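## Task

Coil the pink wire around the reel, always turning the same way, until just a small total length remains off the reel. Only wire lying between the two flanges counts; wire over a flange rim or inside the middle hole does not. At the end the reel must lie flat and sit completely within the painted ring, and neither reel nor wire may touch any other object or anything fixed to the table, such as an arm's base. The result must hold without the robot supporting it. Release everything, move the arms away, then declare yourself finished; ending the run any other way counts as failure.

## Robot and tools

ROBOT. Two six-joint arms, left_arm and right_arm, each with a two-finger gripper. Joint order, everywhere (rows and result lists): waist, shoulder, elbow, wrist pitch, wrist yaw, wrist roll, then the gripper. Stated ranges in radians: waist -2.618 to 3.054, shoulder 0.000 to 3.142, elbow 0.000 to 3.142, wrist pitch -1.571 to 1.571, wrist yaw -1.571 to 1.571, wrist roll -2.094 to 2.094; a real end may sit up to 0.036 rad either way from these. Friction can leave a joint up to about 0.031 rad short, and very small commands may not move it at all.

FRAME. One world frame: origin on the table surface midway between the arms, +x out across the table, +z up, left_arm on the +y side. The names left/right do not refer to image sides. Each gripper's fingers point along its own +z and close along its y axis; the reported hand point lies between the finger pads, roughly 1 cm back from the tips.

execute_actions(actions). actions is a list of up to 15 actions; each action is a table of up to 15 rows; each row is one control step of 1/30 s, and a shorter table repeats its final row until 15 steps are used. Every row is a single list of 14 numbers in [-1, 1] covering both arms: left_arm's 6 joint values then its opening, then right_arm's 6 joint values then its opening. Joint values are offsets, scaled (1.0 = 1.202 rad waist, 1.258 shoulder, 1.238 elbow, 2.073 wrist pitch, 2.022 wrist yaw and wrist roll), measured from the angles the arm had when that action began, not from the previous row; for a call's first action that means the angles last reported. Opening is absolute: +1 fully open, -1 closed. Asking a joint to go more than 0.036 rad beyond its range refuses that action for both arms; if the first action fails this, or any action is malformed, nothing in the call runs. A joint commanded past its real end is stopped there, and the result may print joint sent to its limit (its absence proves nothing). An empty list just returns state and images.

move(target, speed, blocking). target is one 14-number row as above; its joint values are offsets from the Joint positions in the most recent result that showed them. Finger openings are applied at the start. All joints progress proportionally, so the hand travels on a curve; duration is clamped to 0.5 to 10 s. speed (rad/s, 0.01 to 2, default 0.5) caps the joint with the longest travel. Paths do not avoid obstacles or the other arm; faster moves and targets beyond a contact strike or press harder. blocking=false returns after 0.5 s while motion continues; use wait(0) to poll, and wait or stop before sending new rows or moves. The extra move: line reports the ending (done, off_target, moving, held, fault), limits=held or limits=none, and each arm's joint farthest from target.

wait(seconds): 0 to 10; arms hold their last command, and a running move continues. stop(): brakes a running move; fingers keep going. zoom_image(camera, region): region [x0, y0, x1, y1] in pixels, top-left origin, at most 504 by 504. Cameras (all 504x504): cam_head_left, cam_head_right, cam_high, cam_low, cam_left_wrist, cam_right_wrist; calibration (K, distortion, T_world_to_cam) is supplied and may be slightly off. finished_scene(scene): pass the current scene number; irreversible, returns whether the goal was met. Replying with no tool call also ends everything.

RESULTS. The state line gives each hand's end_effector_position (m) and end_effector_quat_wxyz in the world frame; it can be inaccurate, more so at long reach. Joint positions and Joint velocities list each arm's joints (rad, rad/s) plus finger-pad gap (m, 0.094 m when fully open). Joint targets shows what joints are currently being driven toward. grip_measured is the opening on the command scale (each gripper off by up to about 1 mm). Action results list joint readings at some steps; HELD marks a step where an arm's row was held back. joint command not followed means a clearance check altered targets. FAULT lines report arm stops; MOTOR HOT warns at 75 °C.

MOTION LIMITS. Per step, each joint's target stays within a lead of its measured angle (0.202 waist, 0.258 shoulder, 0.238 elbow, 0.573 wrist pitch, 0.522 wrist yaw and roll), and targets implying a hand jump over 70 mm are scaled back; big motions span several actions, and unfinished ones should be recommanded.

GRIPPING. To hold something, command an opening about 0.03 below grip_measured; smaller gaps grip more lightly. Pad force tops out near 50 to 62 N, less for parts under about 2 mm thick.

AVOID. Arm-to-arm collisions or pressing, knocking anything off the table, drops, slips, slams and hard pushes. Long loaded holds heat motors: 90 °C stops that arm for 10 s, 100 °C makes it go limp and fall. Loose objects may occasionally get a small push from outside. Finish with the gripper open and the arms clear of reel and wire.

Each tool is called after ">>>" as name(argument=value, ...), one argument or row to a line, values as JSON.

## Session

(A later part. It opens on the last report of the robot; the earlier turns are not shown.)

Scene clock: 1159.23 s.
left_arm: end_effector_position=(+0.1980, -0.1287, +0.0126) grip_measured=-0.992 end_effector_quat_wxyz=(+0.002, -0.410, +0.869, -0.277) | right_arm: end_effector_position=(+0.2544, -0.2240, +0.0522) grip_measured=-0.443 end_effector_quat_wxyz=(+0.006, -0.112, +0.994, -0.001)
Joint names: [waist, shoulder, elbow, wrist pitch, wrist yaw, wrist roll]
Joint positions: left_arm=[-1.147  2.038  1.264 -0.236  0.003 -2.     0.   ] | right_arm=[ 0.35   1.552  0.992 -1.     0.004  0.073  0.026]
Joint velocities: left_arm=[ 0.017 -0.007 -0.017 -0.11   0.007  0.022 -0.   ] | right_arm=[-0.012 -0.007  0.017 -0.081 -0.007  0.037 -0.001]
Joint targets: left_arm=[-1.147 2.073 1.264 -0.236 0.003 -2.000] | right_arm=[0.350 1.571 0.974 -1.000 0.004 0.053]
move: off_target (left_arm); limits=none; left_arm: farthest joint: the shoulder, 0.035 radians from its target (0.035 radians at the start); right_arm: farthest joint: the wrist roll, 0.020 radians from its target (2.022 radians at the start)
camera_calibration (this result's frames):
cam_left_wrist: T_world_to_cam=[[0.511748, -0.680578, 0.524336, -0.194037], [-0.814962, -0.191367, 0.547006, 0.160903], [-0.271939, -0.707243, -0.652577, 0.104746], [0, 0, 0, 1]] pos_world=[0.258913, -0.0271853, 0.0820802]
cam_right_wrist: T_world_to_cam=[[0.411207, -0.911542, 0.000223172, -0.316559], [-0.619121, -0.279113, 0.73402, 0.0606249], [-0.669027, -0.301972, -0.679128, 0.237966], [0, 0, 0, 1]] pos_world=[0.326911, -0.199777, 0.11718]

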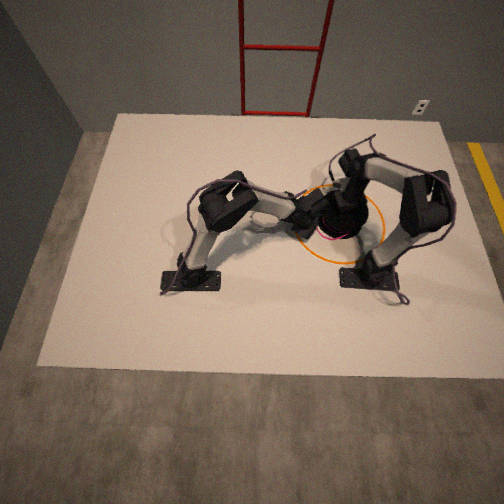

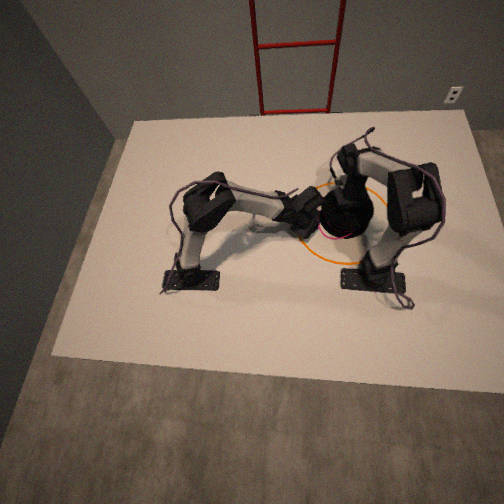

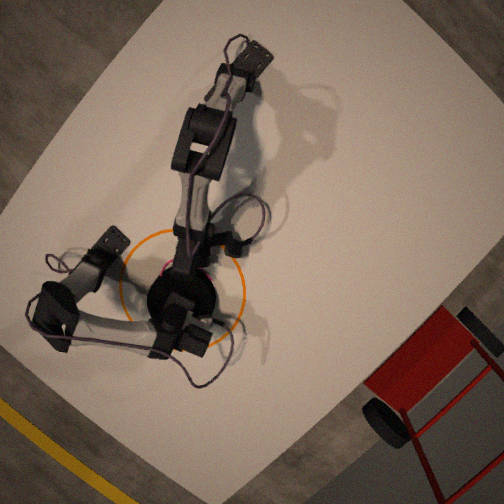

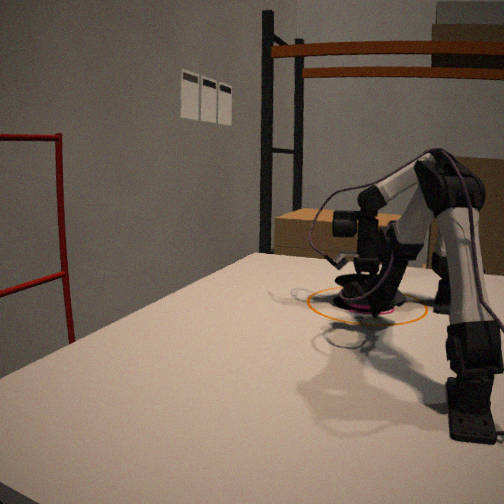

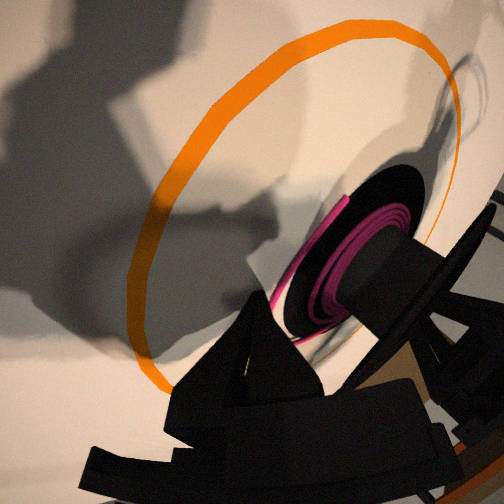

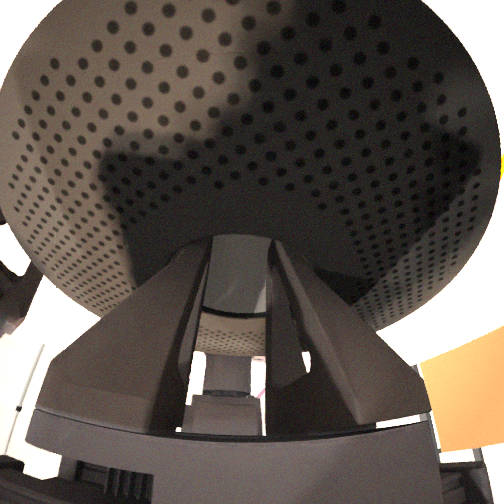

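>>> move(
  target=[0,-0.095,-0.205,0.168,0,0.128,-1.0, 0,0.015,-0.015,0,0,0.62,-0.438],
  speed=0.7,
)

Scene clock: 1187.07 s.
left_arm: end_effector_position=(+0.1975, -0.1277, +0.0309) grip_measured=-0.992 end_effector_quat_wxyz=(+0.051, -0.286, +0.880, -0.374) | right_arm: end_effector_position=(+0.2544, -0.2240, +0.0522) grip_measured=-0.443 end_effector_quat_wxyz=(+0.005, +0.483, +0.876, +0.002)
Joint names: [waist, shoulder, elbow, wrist pitch, wrist yaw, wrist roll]
Joint positions: left_arm=[-1.147  1.933  1.038  0.1    0.003 -1.747  0.   ] | right_arm=[ 0.35   1.552  0.992 -1.     0.004  1.306  0.026]
Joint velocities: left_arm=[-0.002 -0.002  0.012  0.066 -0.022  0.007  0.001] | right_arm=[ 0.002  0.012  0.007 -0.051 -0.007  0.007 -0.001]
Joint targets: left_arm=[-1.147 1.918 1.010 0.112 0.003 -1.741] | right_arm=[0.350 1.571 0.974 -1.000 0.004 1.326]
move: off_target (left_arm); limits=none; left_arm: farthest joint: the elbow, 0.028 radians from its target (0.254 radians at the start); right_arm: farthest joint: the wrist roll, 0.020 radians from its target (1.254 radians at the start)
camera_calibration (this result's frames):
cam_left_wrist: T_world_to_cam=[[0.230834, -0.67878, 0.697118, -0.152318], [-0.936225, 0.0401471, 0.349099, 0.210321], [-0.264949, -0.733244, -0.626224, 0.11174], [0, 0, 0, 1]] pos_world=[0.261674, -0.0299022, 0.102735]
cam_right_wrist: T_world_to_cam=[[-0.723871, -0.689817, -0.0127654, 0.0225314], [-0.474457, 0.484276, 0.735097, 0.19474], [-0.5009, 0.538172, -0.677842, 0.383292], [0, 0, 0, 1]] pos_world=[0.300697, -0.285043, 0.116946]

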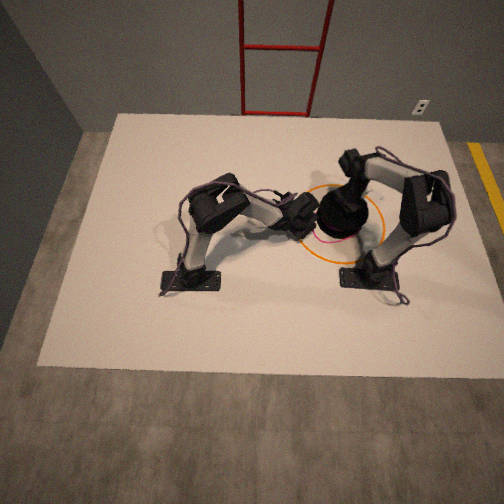

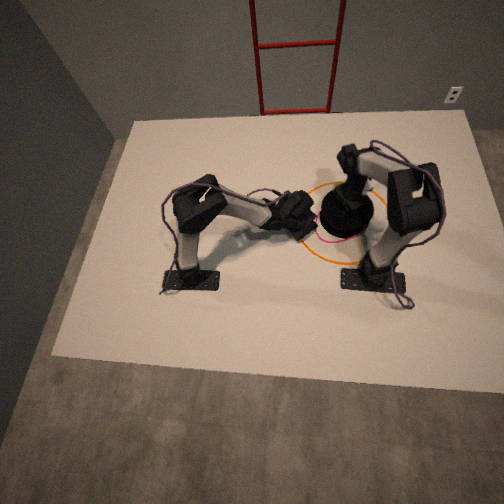

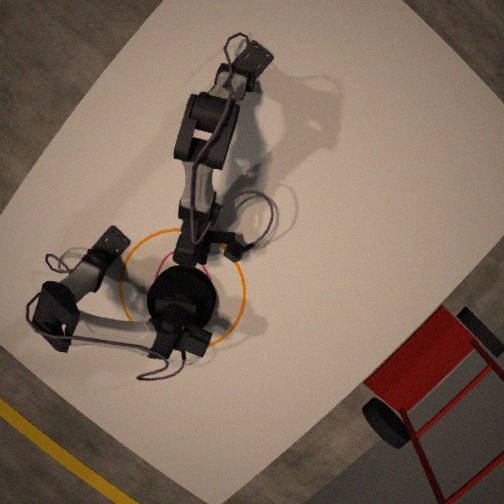

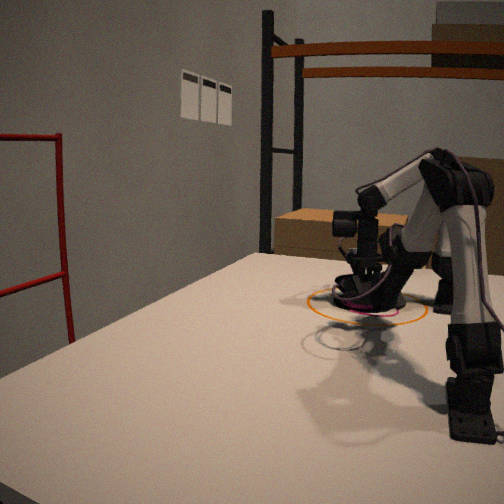

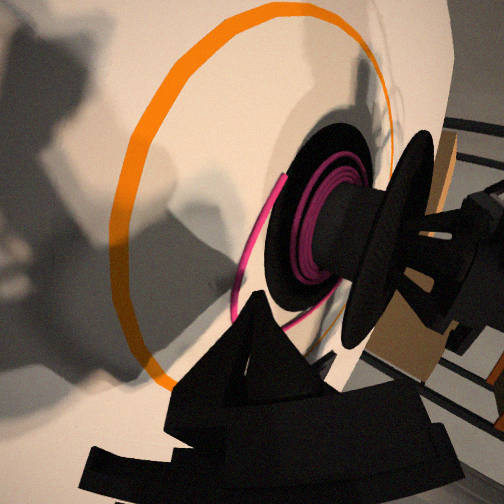

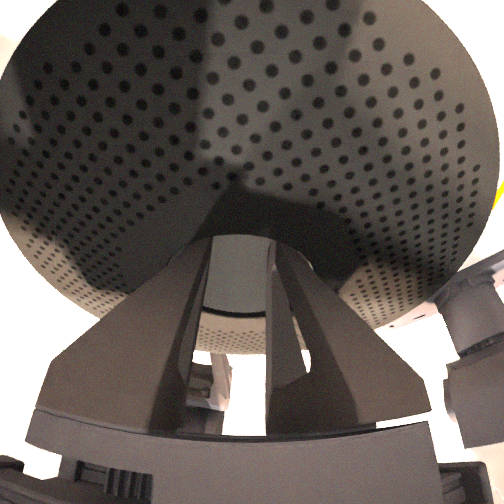

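>>> move(
  target=[0,0.215,0.511,-0.384,0,0.175,-0.66, 0,0.015,-0.015,0,0,0,-0.438],
  speed=0.5,
)

Scene clock: 1226.80 s.
left_arm: end_effector_position=(+0.2048, -0.1422, +0.0293) grip_measured=-0.662 end_effector_quat_wxyz=(+0.056, -0.139, +0.973, -0.176) | right_arm: end_effector_position=(+0.2544, -0.2240, +0.0522) grip_measured=-0.443 end_effector_quat_wxyz=(+0.005, +0.483, +0.876, +0.002)
Joint names: [waist, shoulder, elbow, wrist pitch, wrist yaw, wrist roll]
Joint positions: left_arm=[-1.147  2.179  1.65  -0.67   0.002 -1.401  0.016] | right_arm=[ 0.35   1.552  0.992 -1.     0.004  1.306  0.026]
Joint velocities: left_arm=[ 0.017  0.002 -0.002 -0.051 -0.007 -0.022 -0.   ] | right_arm=[-0.007  0.002  0.007  0.007 -0.037  0.007  0.001]
Joint targets: left_arm=[-1.147 2.204 1.670 -0.696 0.003 -1.394] | right_arm=[0.350 1.571 0.974 -1.000 0.004 1.306]
move: off_target (left_arm); limits=none; left_arm: farthest joint: the wrist pitch, 0.026 radians from its target (0.796 radians at the start); right_arm: farthest joint: the elbow, 0.019 radians from its target (0.019 radians at the start)
camera_calibration (this result's frames):
cam_left_wrist: T_world_to_cam=[[-0.0100971, -0.943909, 0.330051, -0.140369], [-0.906672, 0.147844, 0.395079, 0.226204], [-0.421714, -0.295259, -0.857309, 0.203218], [0, 0, 0, 1]] pos_world=[0.289375, -0.105936, 0.131181]
cam_right_wrist: T_world_to_cam=[[-0.723871, -0.689817, -0.0127654, 0.0225314], [-0.474457, 0.484276, 0.735097, 0.19474], [-0.5009, 0.538172, -0.677842, 0.383292], [0, 0, 0, 1]] pos_world=[0.300697, -0.285043, 0.116946]

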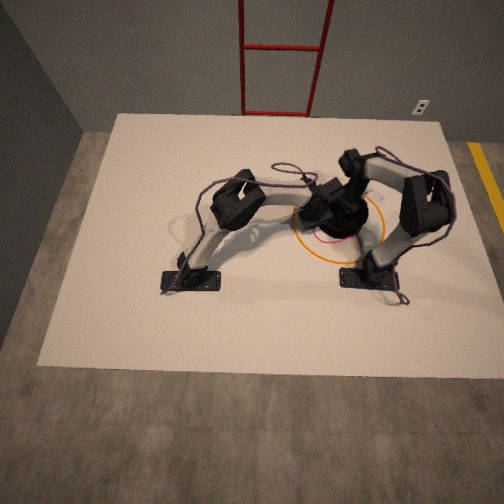

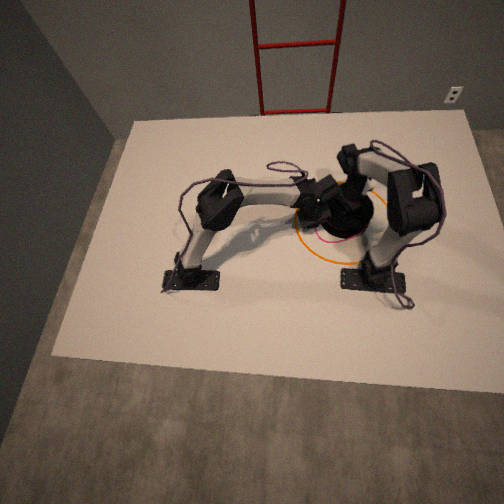

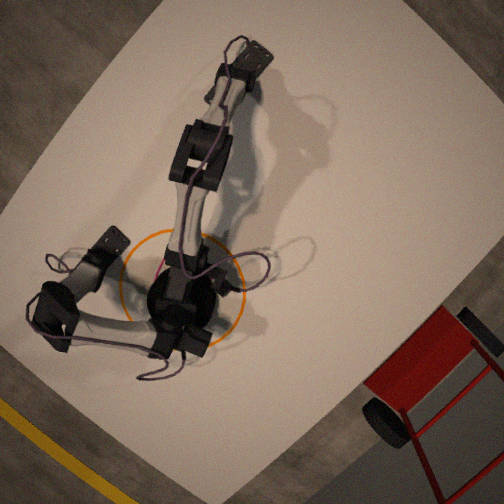

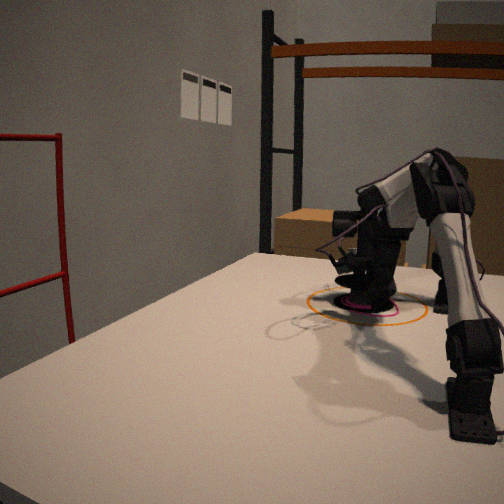

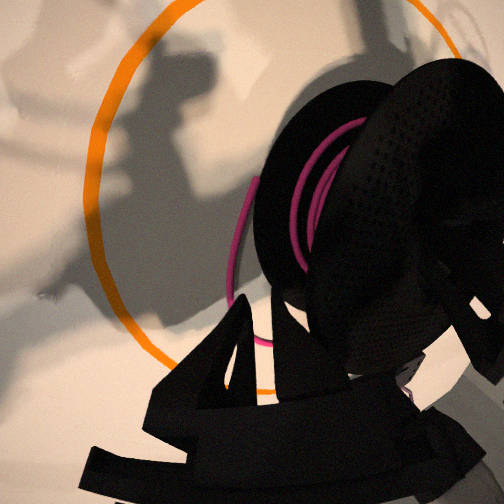

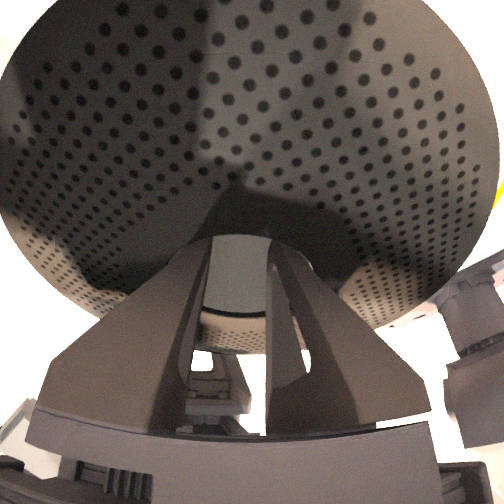

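>>> execute_actions(
  actions=[],
)

Scene clock: 1237.53 s.
left_arm: end_effector_position=(+0.2048, -0.1421, +0.0293) grip_measured=-0.662 end_effector_quat_wxyz=(+0.056, -0.139, +0.973, -0.176) | right_arm: end_effector_position=(+0.2544, -0.2240, +0.0522) grip_measured=-0.443 end_effector_quat_wxyz=(+0.005, +0.483, +0.876, +0.002)
Joint names: [waist, shoulder, elbow, wrist pitch, wrist yaw, wrist roll]
Joint positions: left_arm=[-1.147  2.179  1.65  -0.671  0.002 -1.401  0.016] | right_arm=[ 0.35   1.552  0.992 -1.     0.004  1.306  0.026]
Joint velocities: left_arm=[-0.012 -0.002  0.027 -0.007  0.022 -0.007 -0.   ] | right_arm=[ 0.002 -0.032 -0.002  0.007 -0.007 -0.007 -0.   ]
Joint targets: left_arm=[-1.147 2.204 1.670 -0.696 0.003 -1.394] | right_arm=[0.350 1.571 0.974 -1.000 0.004 1.306]
camera_calibration (this result's frames):
cam_left_wrist: T_world_to_cam=[[-0.0104186, -0.944038, 0.329671, -0.140225], [-0.906603, 0.148007, 0.395177, 0.226177], [-0.421856, -0.294764, -0.85741, 0.203298], [0, 0, 0, 1]] pos_world=[0.289354, -0.105929, 0.131158]
cam_right_wrist: T_world_to_cam=[[-0.723871, -0.689817, -0.0127654, 0.0225314], [-0.474457, 0.484276, 0.735097, 0.19474], [-0.5009, 0.538172, -0.677842, 0.383292], [0, 0, 0, 1]] pos_world=[0.300697, -0.285043, 0.116946]

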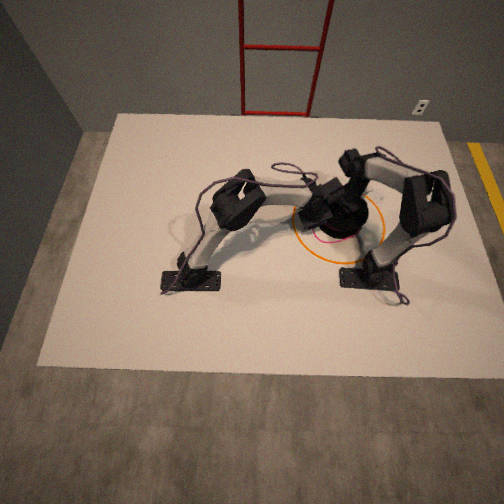

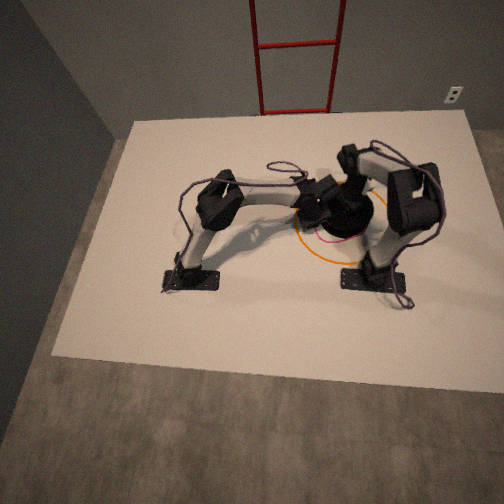

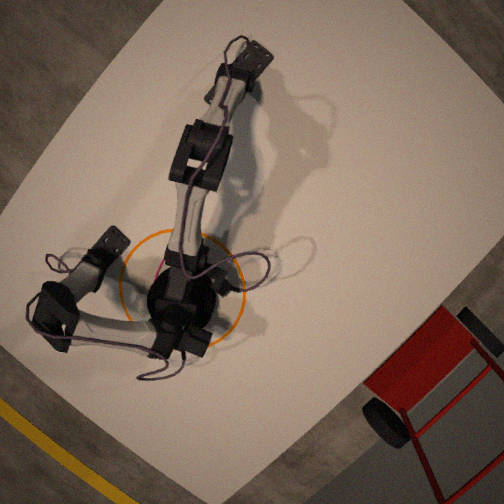

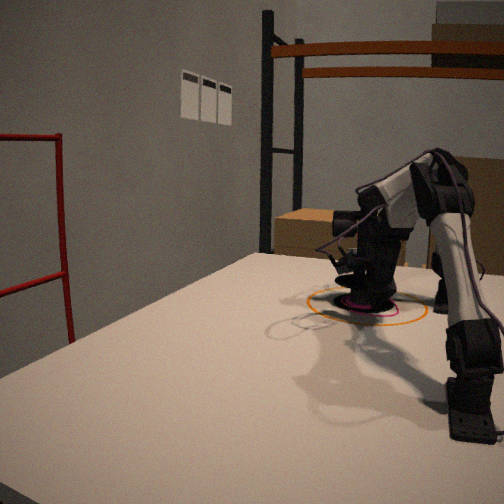

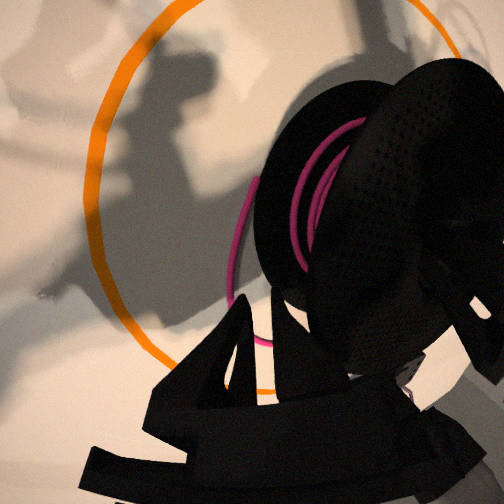

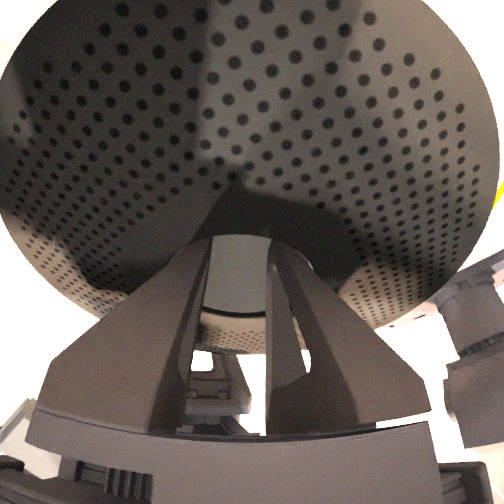

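>>> move(
  target=[0,-0.046,-0.076,0.02,0,0,-0.66, 0,0.015,-0.015,0,0,0,-0.438],
  speed=0.15,
)

Scene clock: 1249.47 s.
left_arm: end_effector_position=(+0.2003, -0.1329, +0.0308) grip_measured=-0.662 end_effector_quat_wxyz=(+0.056, -0.139, +0.973, -0.178) | right_arm: end_effector_position=(+0.2544, -0.2240, +0.0522) grip_measured=-0.443 end_effector_quat_wxyz=(+0.005, +0.483, +0.876, +0.002)
Joint names: [waist, shoulder, elbow, wrist pitch, wrist yaw, wrist roll]
Joint positions: left_arm=[-1.147  2.135  1.584 -0.644  0.002 -1.401  0.016] | right_arm=[ 0.35   1.552  0.992 -1.     0.004  1.306  0.026]
Joint velocities: left_arm=[ 0.007  0.007  0.017  0.022 -0.095  0.022 -0.001] | right_arm=[-0.007  0.007  0.002 -0.007 -0.007  0.051 -0.001]
Joint targets: left_arm=[-1.147 2.121 1.556 -0.629 0.002 -1.401] | right_arm=[0.350 1.571 0.974 -1.000 0.004 1.306]
move: off_target (left_arm); limits=none; left_arm: farthest joint: the elbow, 0.028 radians from its target (0.094 radians at the start); right_arm: farthest joint: the elbow, 0.019 radians from its target (0.019 radians at the start)
camera_calibration (this result's frames):
cam_left_wrist: T_world_to_cam=[[-0.011084, -0.942674, 0.333531, -0.131817], [-0.907394, 0.149628, 0.392745, 0.220537], [-0.420136, -0.298291, -0.857035, 0.204619], [0, 0, 0, 1]] pos_world=[0.284621, -0.0962228, 0.132715]
cam_right_wrist: T_world_to_cam=[[-0.723871, -0.689817, -0.0127654, 0.0225314], [-0.474457, 0.484276, 0.735097, 0.19474], [-0.5009, 0.538172, -0.677842, 0.383292], [0, 0, 0, 1]] pos_world=[0.300697, -0.285043, 0.116946]

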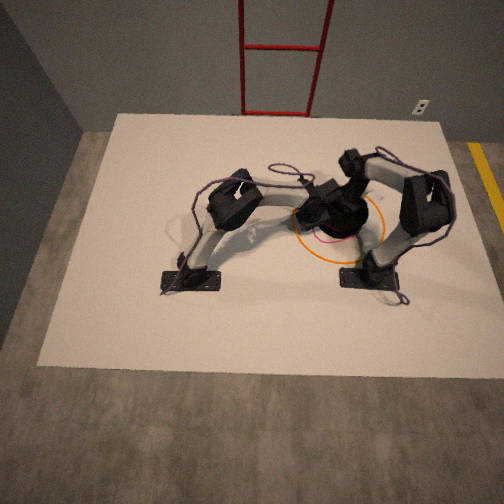

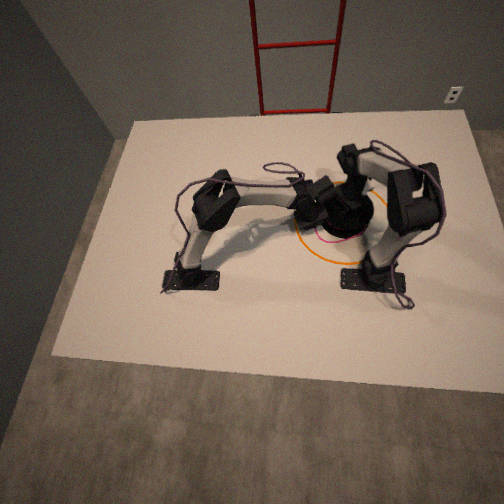

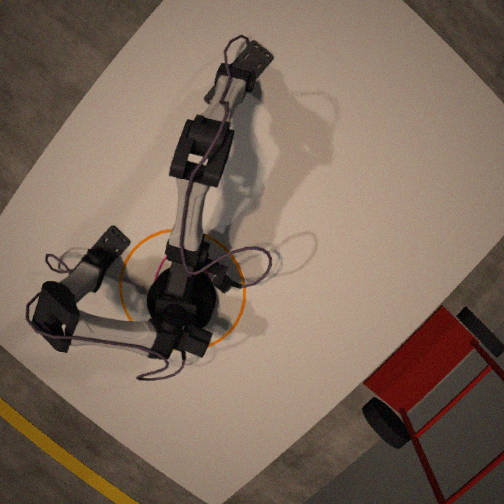

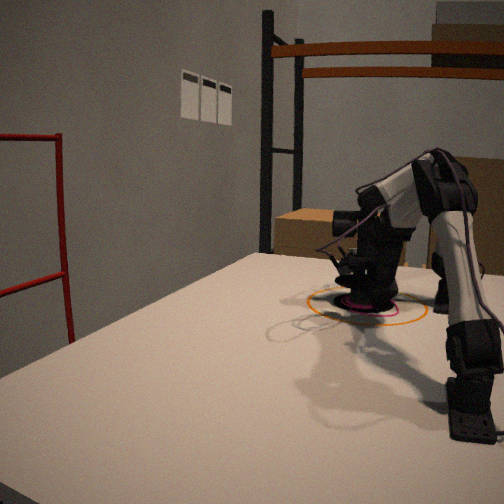

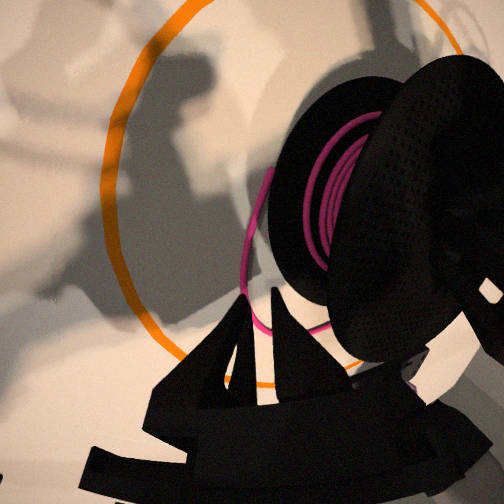

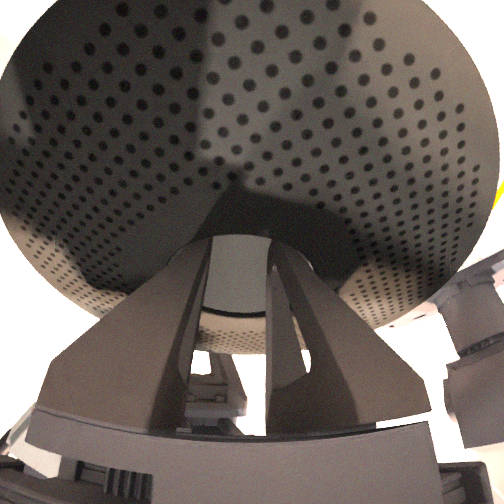

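>>> move(
  target=[0,0.05,0,0,0,0,-0.66, 0,0.015,-0.015,0,0,0,-0.438],
  speed=0.1,
)

Scene clock: 1255.63 s.
left_arm: end_effector_position=(+0.1989, -0.1302, +0.0137) grip_measured=-0.662 end_effector_quat_wxyz=(+0.051, -0.139, +0.976, -0.162) | right_arm: end_effector_position=(+0.2544, -0.2240, +0.0522) grip_measured=-0.443 end_effector_quat_wxyz=(+0.005, +0.483, +0.876, +0.002)
Joint names: [waist, shoulder, elbow, wrist pitch, wrist yaw, wrist roll]
Joint positions: left_arm=[-1.147  2.171  1.584 -0.643  0.002 -1.401  0.016] | right_arm=[ 0.35   1.552  0.992 -1.     0.004  1.306  0.026]
Joint velocities: left_arm=[ 0.002 -0.007 -0.007 -0.037  0.022 -0.095 -0.001] | right_arm=[-0.012  0.002 -0.002  0.037  0.007  0.007  0.   ]
Joint targets: left_arm=[-1.147 2.198 1.584 -0.644 0.002 -1.401] | right_arm=[0.350 1.571 0.974 -1.000 0.004 1.306]
move: off_target (left_arm); limits=none; left_arm: farthest joint: the shoulder, 0.027 radians from its target (0.063 radians at the start); right_arm: farthest joint: the elbow, 0.019 radians from its target (0.019 radians at the start)
camera_calibration (this result's frames):
cam_left_wrist: T_world_to_cam=[[-0.00618152, -0.952727, 0.303766, -0.125476], [-0.901209, 0.136947, 0.411178, 0.222521], [-0.43334, -0.271215, -0.859453, 0.196414], [0, 0, 0, 1]] pos_world=[0.284876, -0.0967471, 0.115428]
cam_right_wrist: T_world_to_cam=[[-0.723871, -0.689817, -0.0127654, 0.0225314], [-0.474457, 0.484276, 0.735097, 0.19474], [-0.5009, 0.538172, -0.677842, 0.383292], [0, 0, 0, 1]] pos_world=[0.300697, -0.285043, 0.116946]

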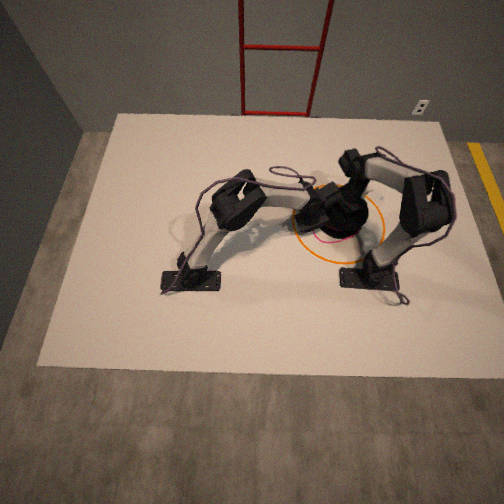

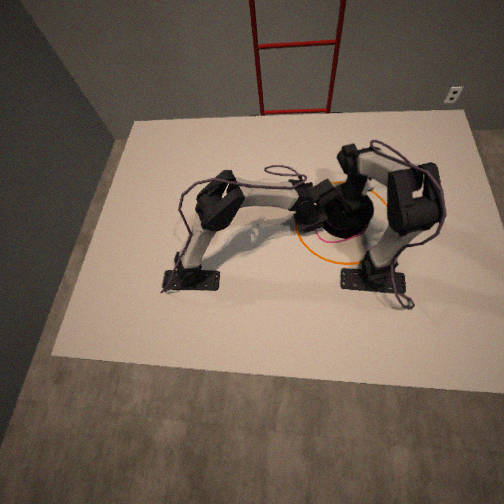

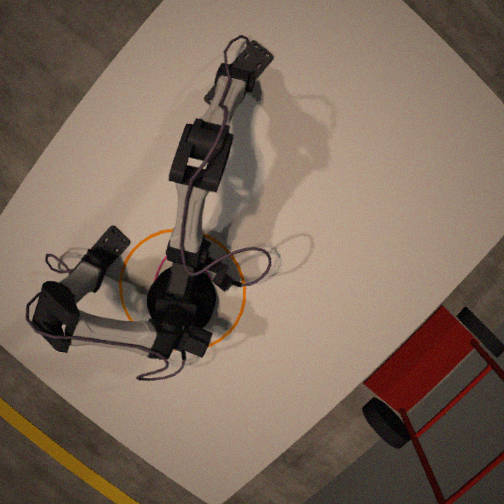

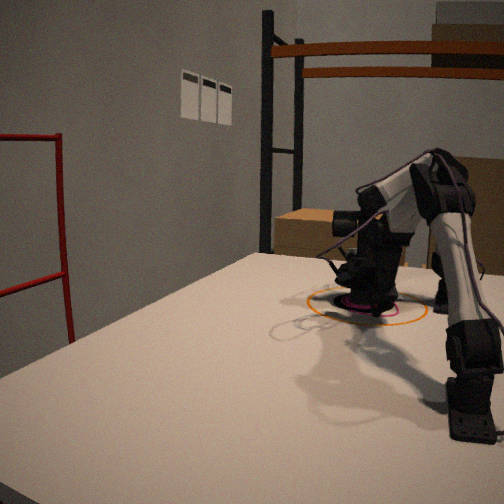

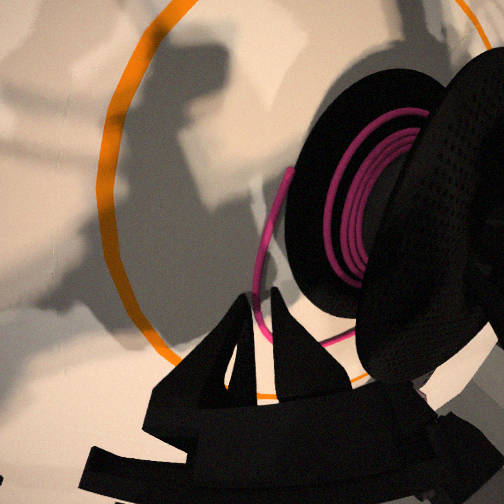

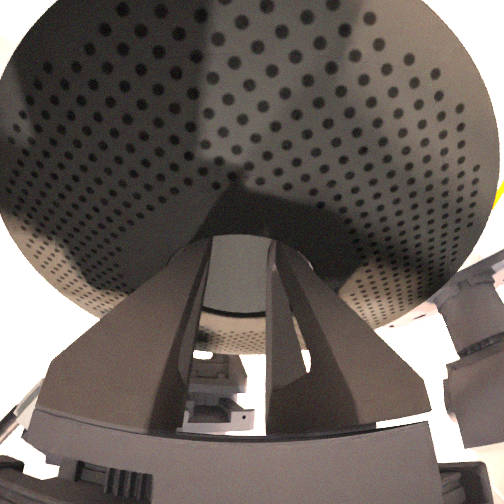

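Wire is between the fingers now. Close gradually with a downward bias.

>>> execute_actions(
  actions=[
    [[0,0.03,0,0,0,0,-0.68,0,0.015,-0.015,0,0,0,-0.438],[0,0.032,0,0,0,0,-0.70,0,0.015,-0.015,0,0,0,-0.438],[0,0.034,0,0,0,0,-0.72,0,0.015,-0.015,0,0,0,-0.438],[0,0.034,0,0,0,0,-0.74,0,0.015,-0.015,0,0,0,-0.438],[0,0.034,0,0,0,0,-0.76,0,0.015,-0.015,0,0,0,-0.438],[0,0.034,0,0,0,0,-0.78,0,0.015,-0.015,0,0,0,-0.438],[0,0.034,0,0,0,0,-0.80,0,0.015,-0.015,0,0,0,-0.438],[0,0.034,0,0,0,0,-0.82,0,0.015,-0.015,0,0,0,-0.438],[0,0.034,0,0,0,0,-0.84,0,0.015,-0.015,0,0,0,-0.438],[0,0.034,0,0,0,0,-0.86,0,0.015,-0.015,0,0,0,-0.438],[0,0.034,0,0,0,0,-0.88,0,0.015,-0.015,0,0,0,-0.438],[0,0.034,0,0,0,0,-0.90,0,0.015,-0.015,0,0,0,-0.438],[0,0.034,0,0,0,0,-0.92,0,0.015,-0.015,0,0,0,-0.438],[0,0.034,0,0,0,0,-0.94,0,0.015,-0.015,0,0,0,-0.438],[0,0.034,0,0,0,0,-0.96,0,0.015,-0.015,0,0,0,-0.438]],
    [[0,0.03,0,0,0,0,-0.965,0,0.015,-0.015,0,0,0,-0.438]],
  ],
)

Scene clock: 1263.07 s.
left_arm: end_effector_position=(+0.1991, -0.1300, +0.0120) grip_measured=-0.954 end_effector_quat_wxyz=(+0.051, -0.139, +0.976, -0.160) | right_arm: end_effector_position=(+0.2544, -0.2240, +0.0522) grip_measured=-0.443 end_effector_quat_wxyz=(+0.005, +0.483, +0.876, +0.002)
Joint names: [waist, shoulder, elbow, wrist pitch, wrist yaw, wrist roll]
Joint positions: left_arm=[-1.147  2.175  1.584 -0.641  0.001 -1.401  0.002] | right_arm=[ 0.35   1.552  0.992 -1.     0.004  1.306  0.026]
Joint velocities: left_arm=[-0.012 -0.022  0.007  0.007 -0.022  0.007 -0.   ] | right_arm=[-0.012 -0.002 -0.022 -0.037 -0.022 -0.007  0.001]
Joint targets: left_arm=[-1.147 2.213 1.584 -0.641 0.001 -1.401] | right_arm=[0.350 1.571 0.974 -1.000 0.004 1.306]
Step readings (joint positions; steps 1 to 15: 1st action; 16 to 30: 2nd action):
0: left_arm=[-1.147 2.171 1.584 -0.643 0.002 -1.401] | right_arm=[0.350 1.552 0.992 -1.000 0.004 1.306]
1: left_arm=[-1.147 2.171 1.584 -0.643 0.002 -1.401] | right_arm=[0.350 1.552 0.992 -1.000 0.004 1.306]
2: left_arm=[-1.147 2.171 1.584 -0.643 0.002 -1.401] | right_arm=[0.350 1.552 0.992 -1.000 0.004 1.306]
4: left_arm=[-1.147 2.173 1.584 -0.643 0.002 -1.401] | right_arm=[0.350 1.552 0.992 -1.000 0.004 1.306]
8: left_arm=[-1.147 2.173 1.584 -0.644 0.001 -1.401] | right_arm=[0.350 1.552 0.992 -1.000 0.004 1.306]
15: left_arm=[-1.147 2.175 1.584 -0.641 0.001 -1.401] | right_arm=[0.350 1.552 0.992 -1.000 0.004 1.306]
16: left_arm=[-1.147 2.175 1.584 -0.641 0.001 -1.401] | right_arm=[0.350 1.552 0.992 -1.000 0.004 1.306]
17: left_arm=[-1.147 2.175 1.584 -0.641 0.001 -1.401] | right_arm=[0.350 1.552 0.992 -1.000 0.004 1.306]
19: left_arm=[-1.147 2.175 1.584 -0.641 0.001 -1.401] | right_arm=[0.350 1.552 0.992 -1.000 0.004 1.306]
23: left_arm=[-1.147 2.175 1.584 -0.641 0.001 -1.401] | right_arm=[0.350 1.552 0.992 -1.000 0.004 1.306]
30: Joint positions above
camera_calibration (this result's frames):
cam_left_wrist: T_world_to_cam=[[-0.00575765, -0.953598, 0.301029, -0.124941], [-0.901179, 0.135421, 0.41175, 0.223093], [-0.433409, -0.26891, -0.860142, 0.195386], [0, 0, 0, 1]] pos_world=[0.285009, -0.096814, 0.113812]
cam_right_wrist: T_world_to_cam=[[-0.723871, -0.689817, -0.0127654, 0.0225314], [-0.474457, 0.484276, 0.735097, 0.19474], [-0.5009, 0.538172, -0.677842, 0.383292], [0, 0, 0, 1]] pos_world=[0.300697, -0.285043, 0.116946]

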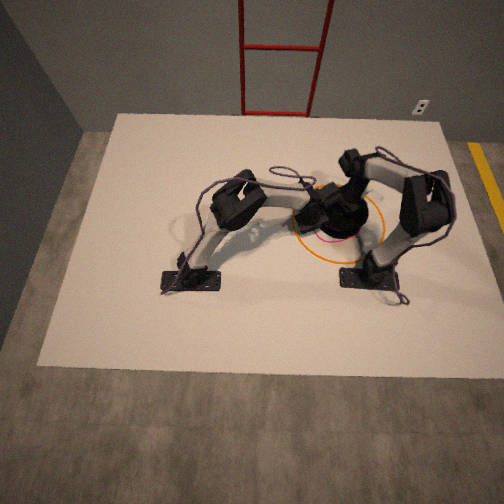

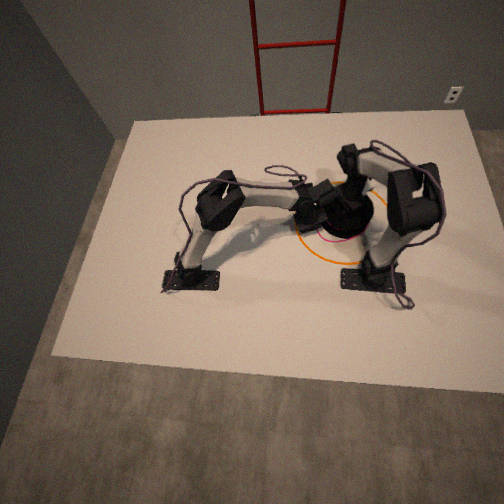

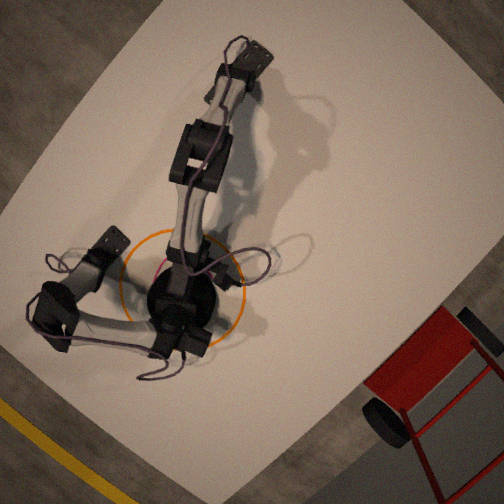

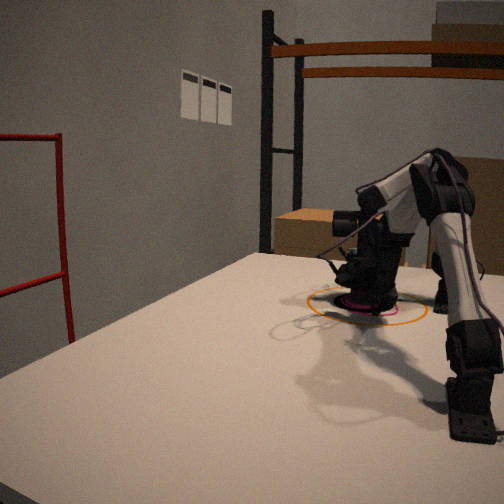

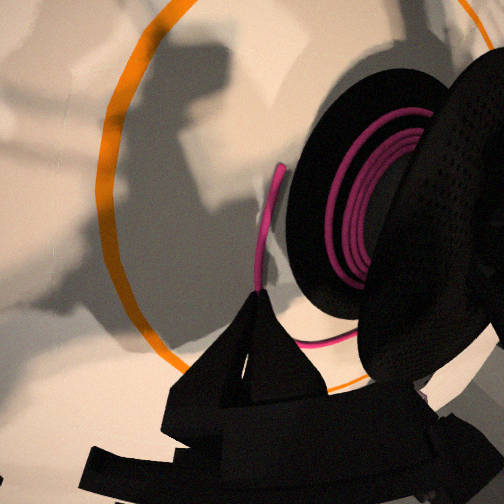

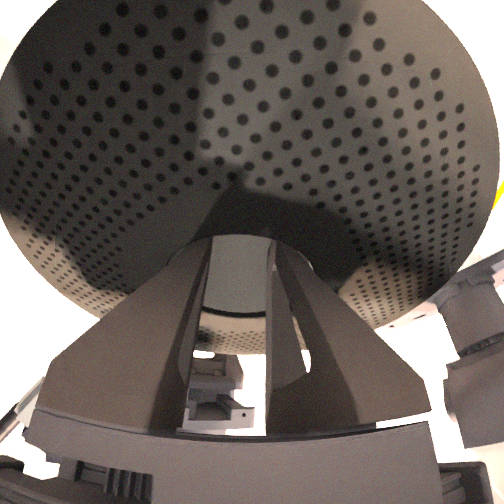

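>>> move(
  target=[0,-0.04,0,0,0,0,-0.98, 0,0.015,-0.015,0,0,0,-0.438],
  speed=0.08,
)

Scene clock: 1267.20 s.
left_arm: end_effector_position=(+0.2007, -0.1333, +0.0302) grip_measured=-0.967 end_effector_quat_wxyz=(+0.057, -0.139, +0.972, -0.178) | right_arm: end_effector_position=(+0.2544, -0.2240, +0.0522) grip_measured=-0.443 end_effector_quat_wxyz=(+0.005, +0.483, +0.876, +0.002)
Joint names: [waist, shoulder, elbow, wrist pitch, wrist yaw, wrist roll]
Joint positions: left_arm=[-1.147  2.136  1.584 -0.641  0.001 -1.401  0.002] | right_arm=[ 0.35   1.552  0.992 -1.     0.004  1.306  0.026]
Joint velocities: left_arm=[ 0.002 -0.002  0.032 -0.037 -0.066 -0.095 -0.   ] | right_arm=[ 0.007 -0.002 -0.012 -0.007 -0.007 -0.051 -0.001]
Joint targets: left_arm=[-1.147 2.124 1.584 -0.641 0.001 -1.401] | right_arm=[0.350 1.571 0.974 -1.000 0.004 1.306]
move: done; limits=none; left_arm: farthest joint: the shoulder, 0.012 radians from its target (0.050 radians at the start); right_arm: farthest joint: the elbow, 0.019 radians from its target (0.019 radians at the start)
camera_calibration (this result's frames):
cam_left_wrist: T_world_to_cam=[[-0.0111742, -0.942491, 0.334044, -0.131953], [-0.908028, 0.149466, 0.391337, 0.221366], [-0.41876, -0.298949, -0.857479, 0.203788], [0, 0, 0, 1]] pos_world=[0.28487, -0.0965289, 0.132193]
cam_right_wrist: T_world_to_cam=[[-0.723871, -0.689817, -0.0127654, 0.0225314], [-0.474457, 0.484276, 0.735097, 0.19474], [-0.5009, 0.538172, -0.677842, 0.383292], [0, 0, 0, 1]] pos_world=[0.300697, -0.285043, 0.116946]

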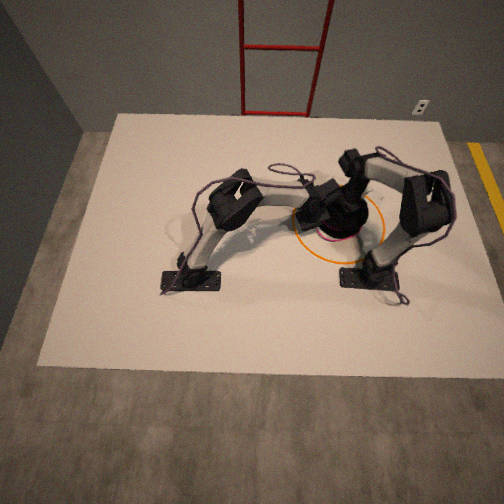

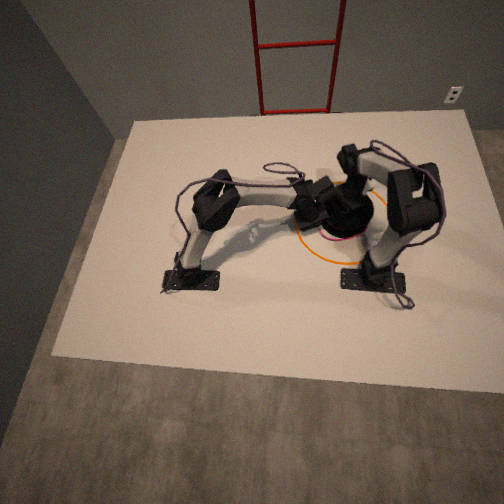

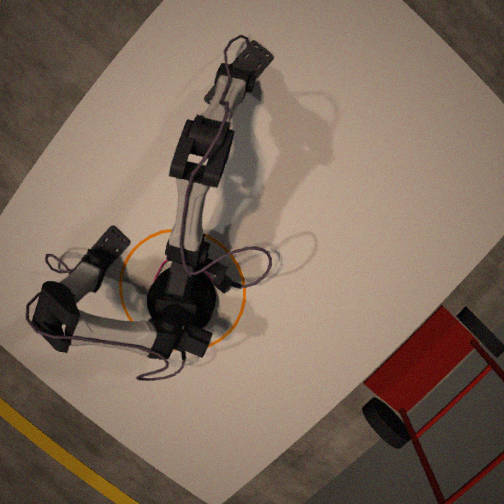

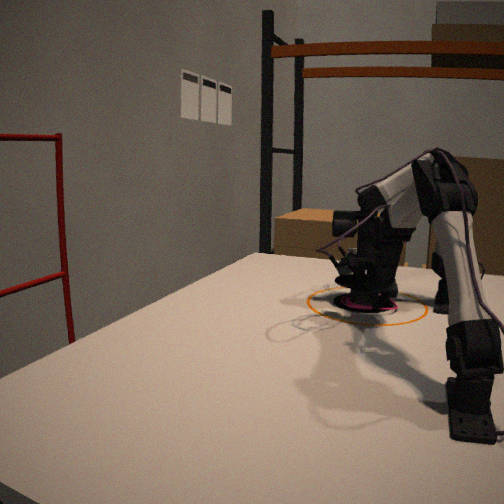

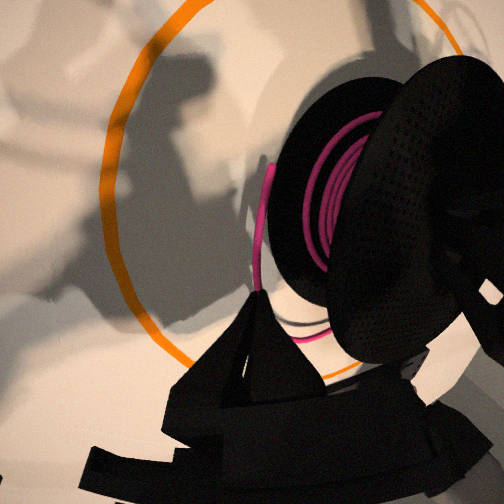

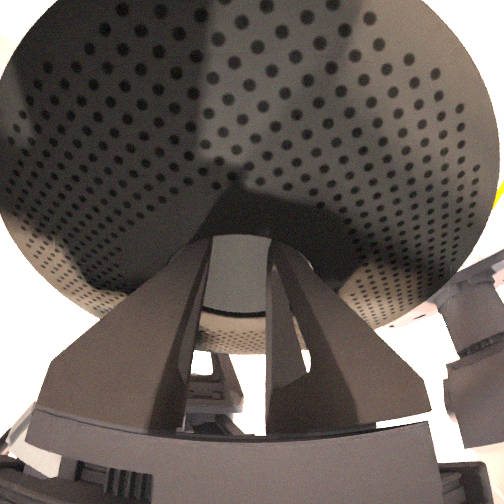

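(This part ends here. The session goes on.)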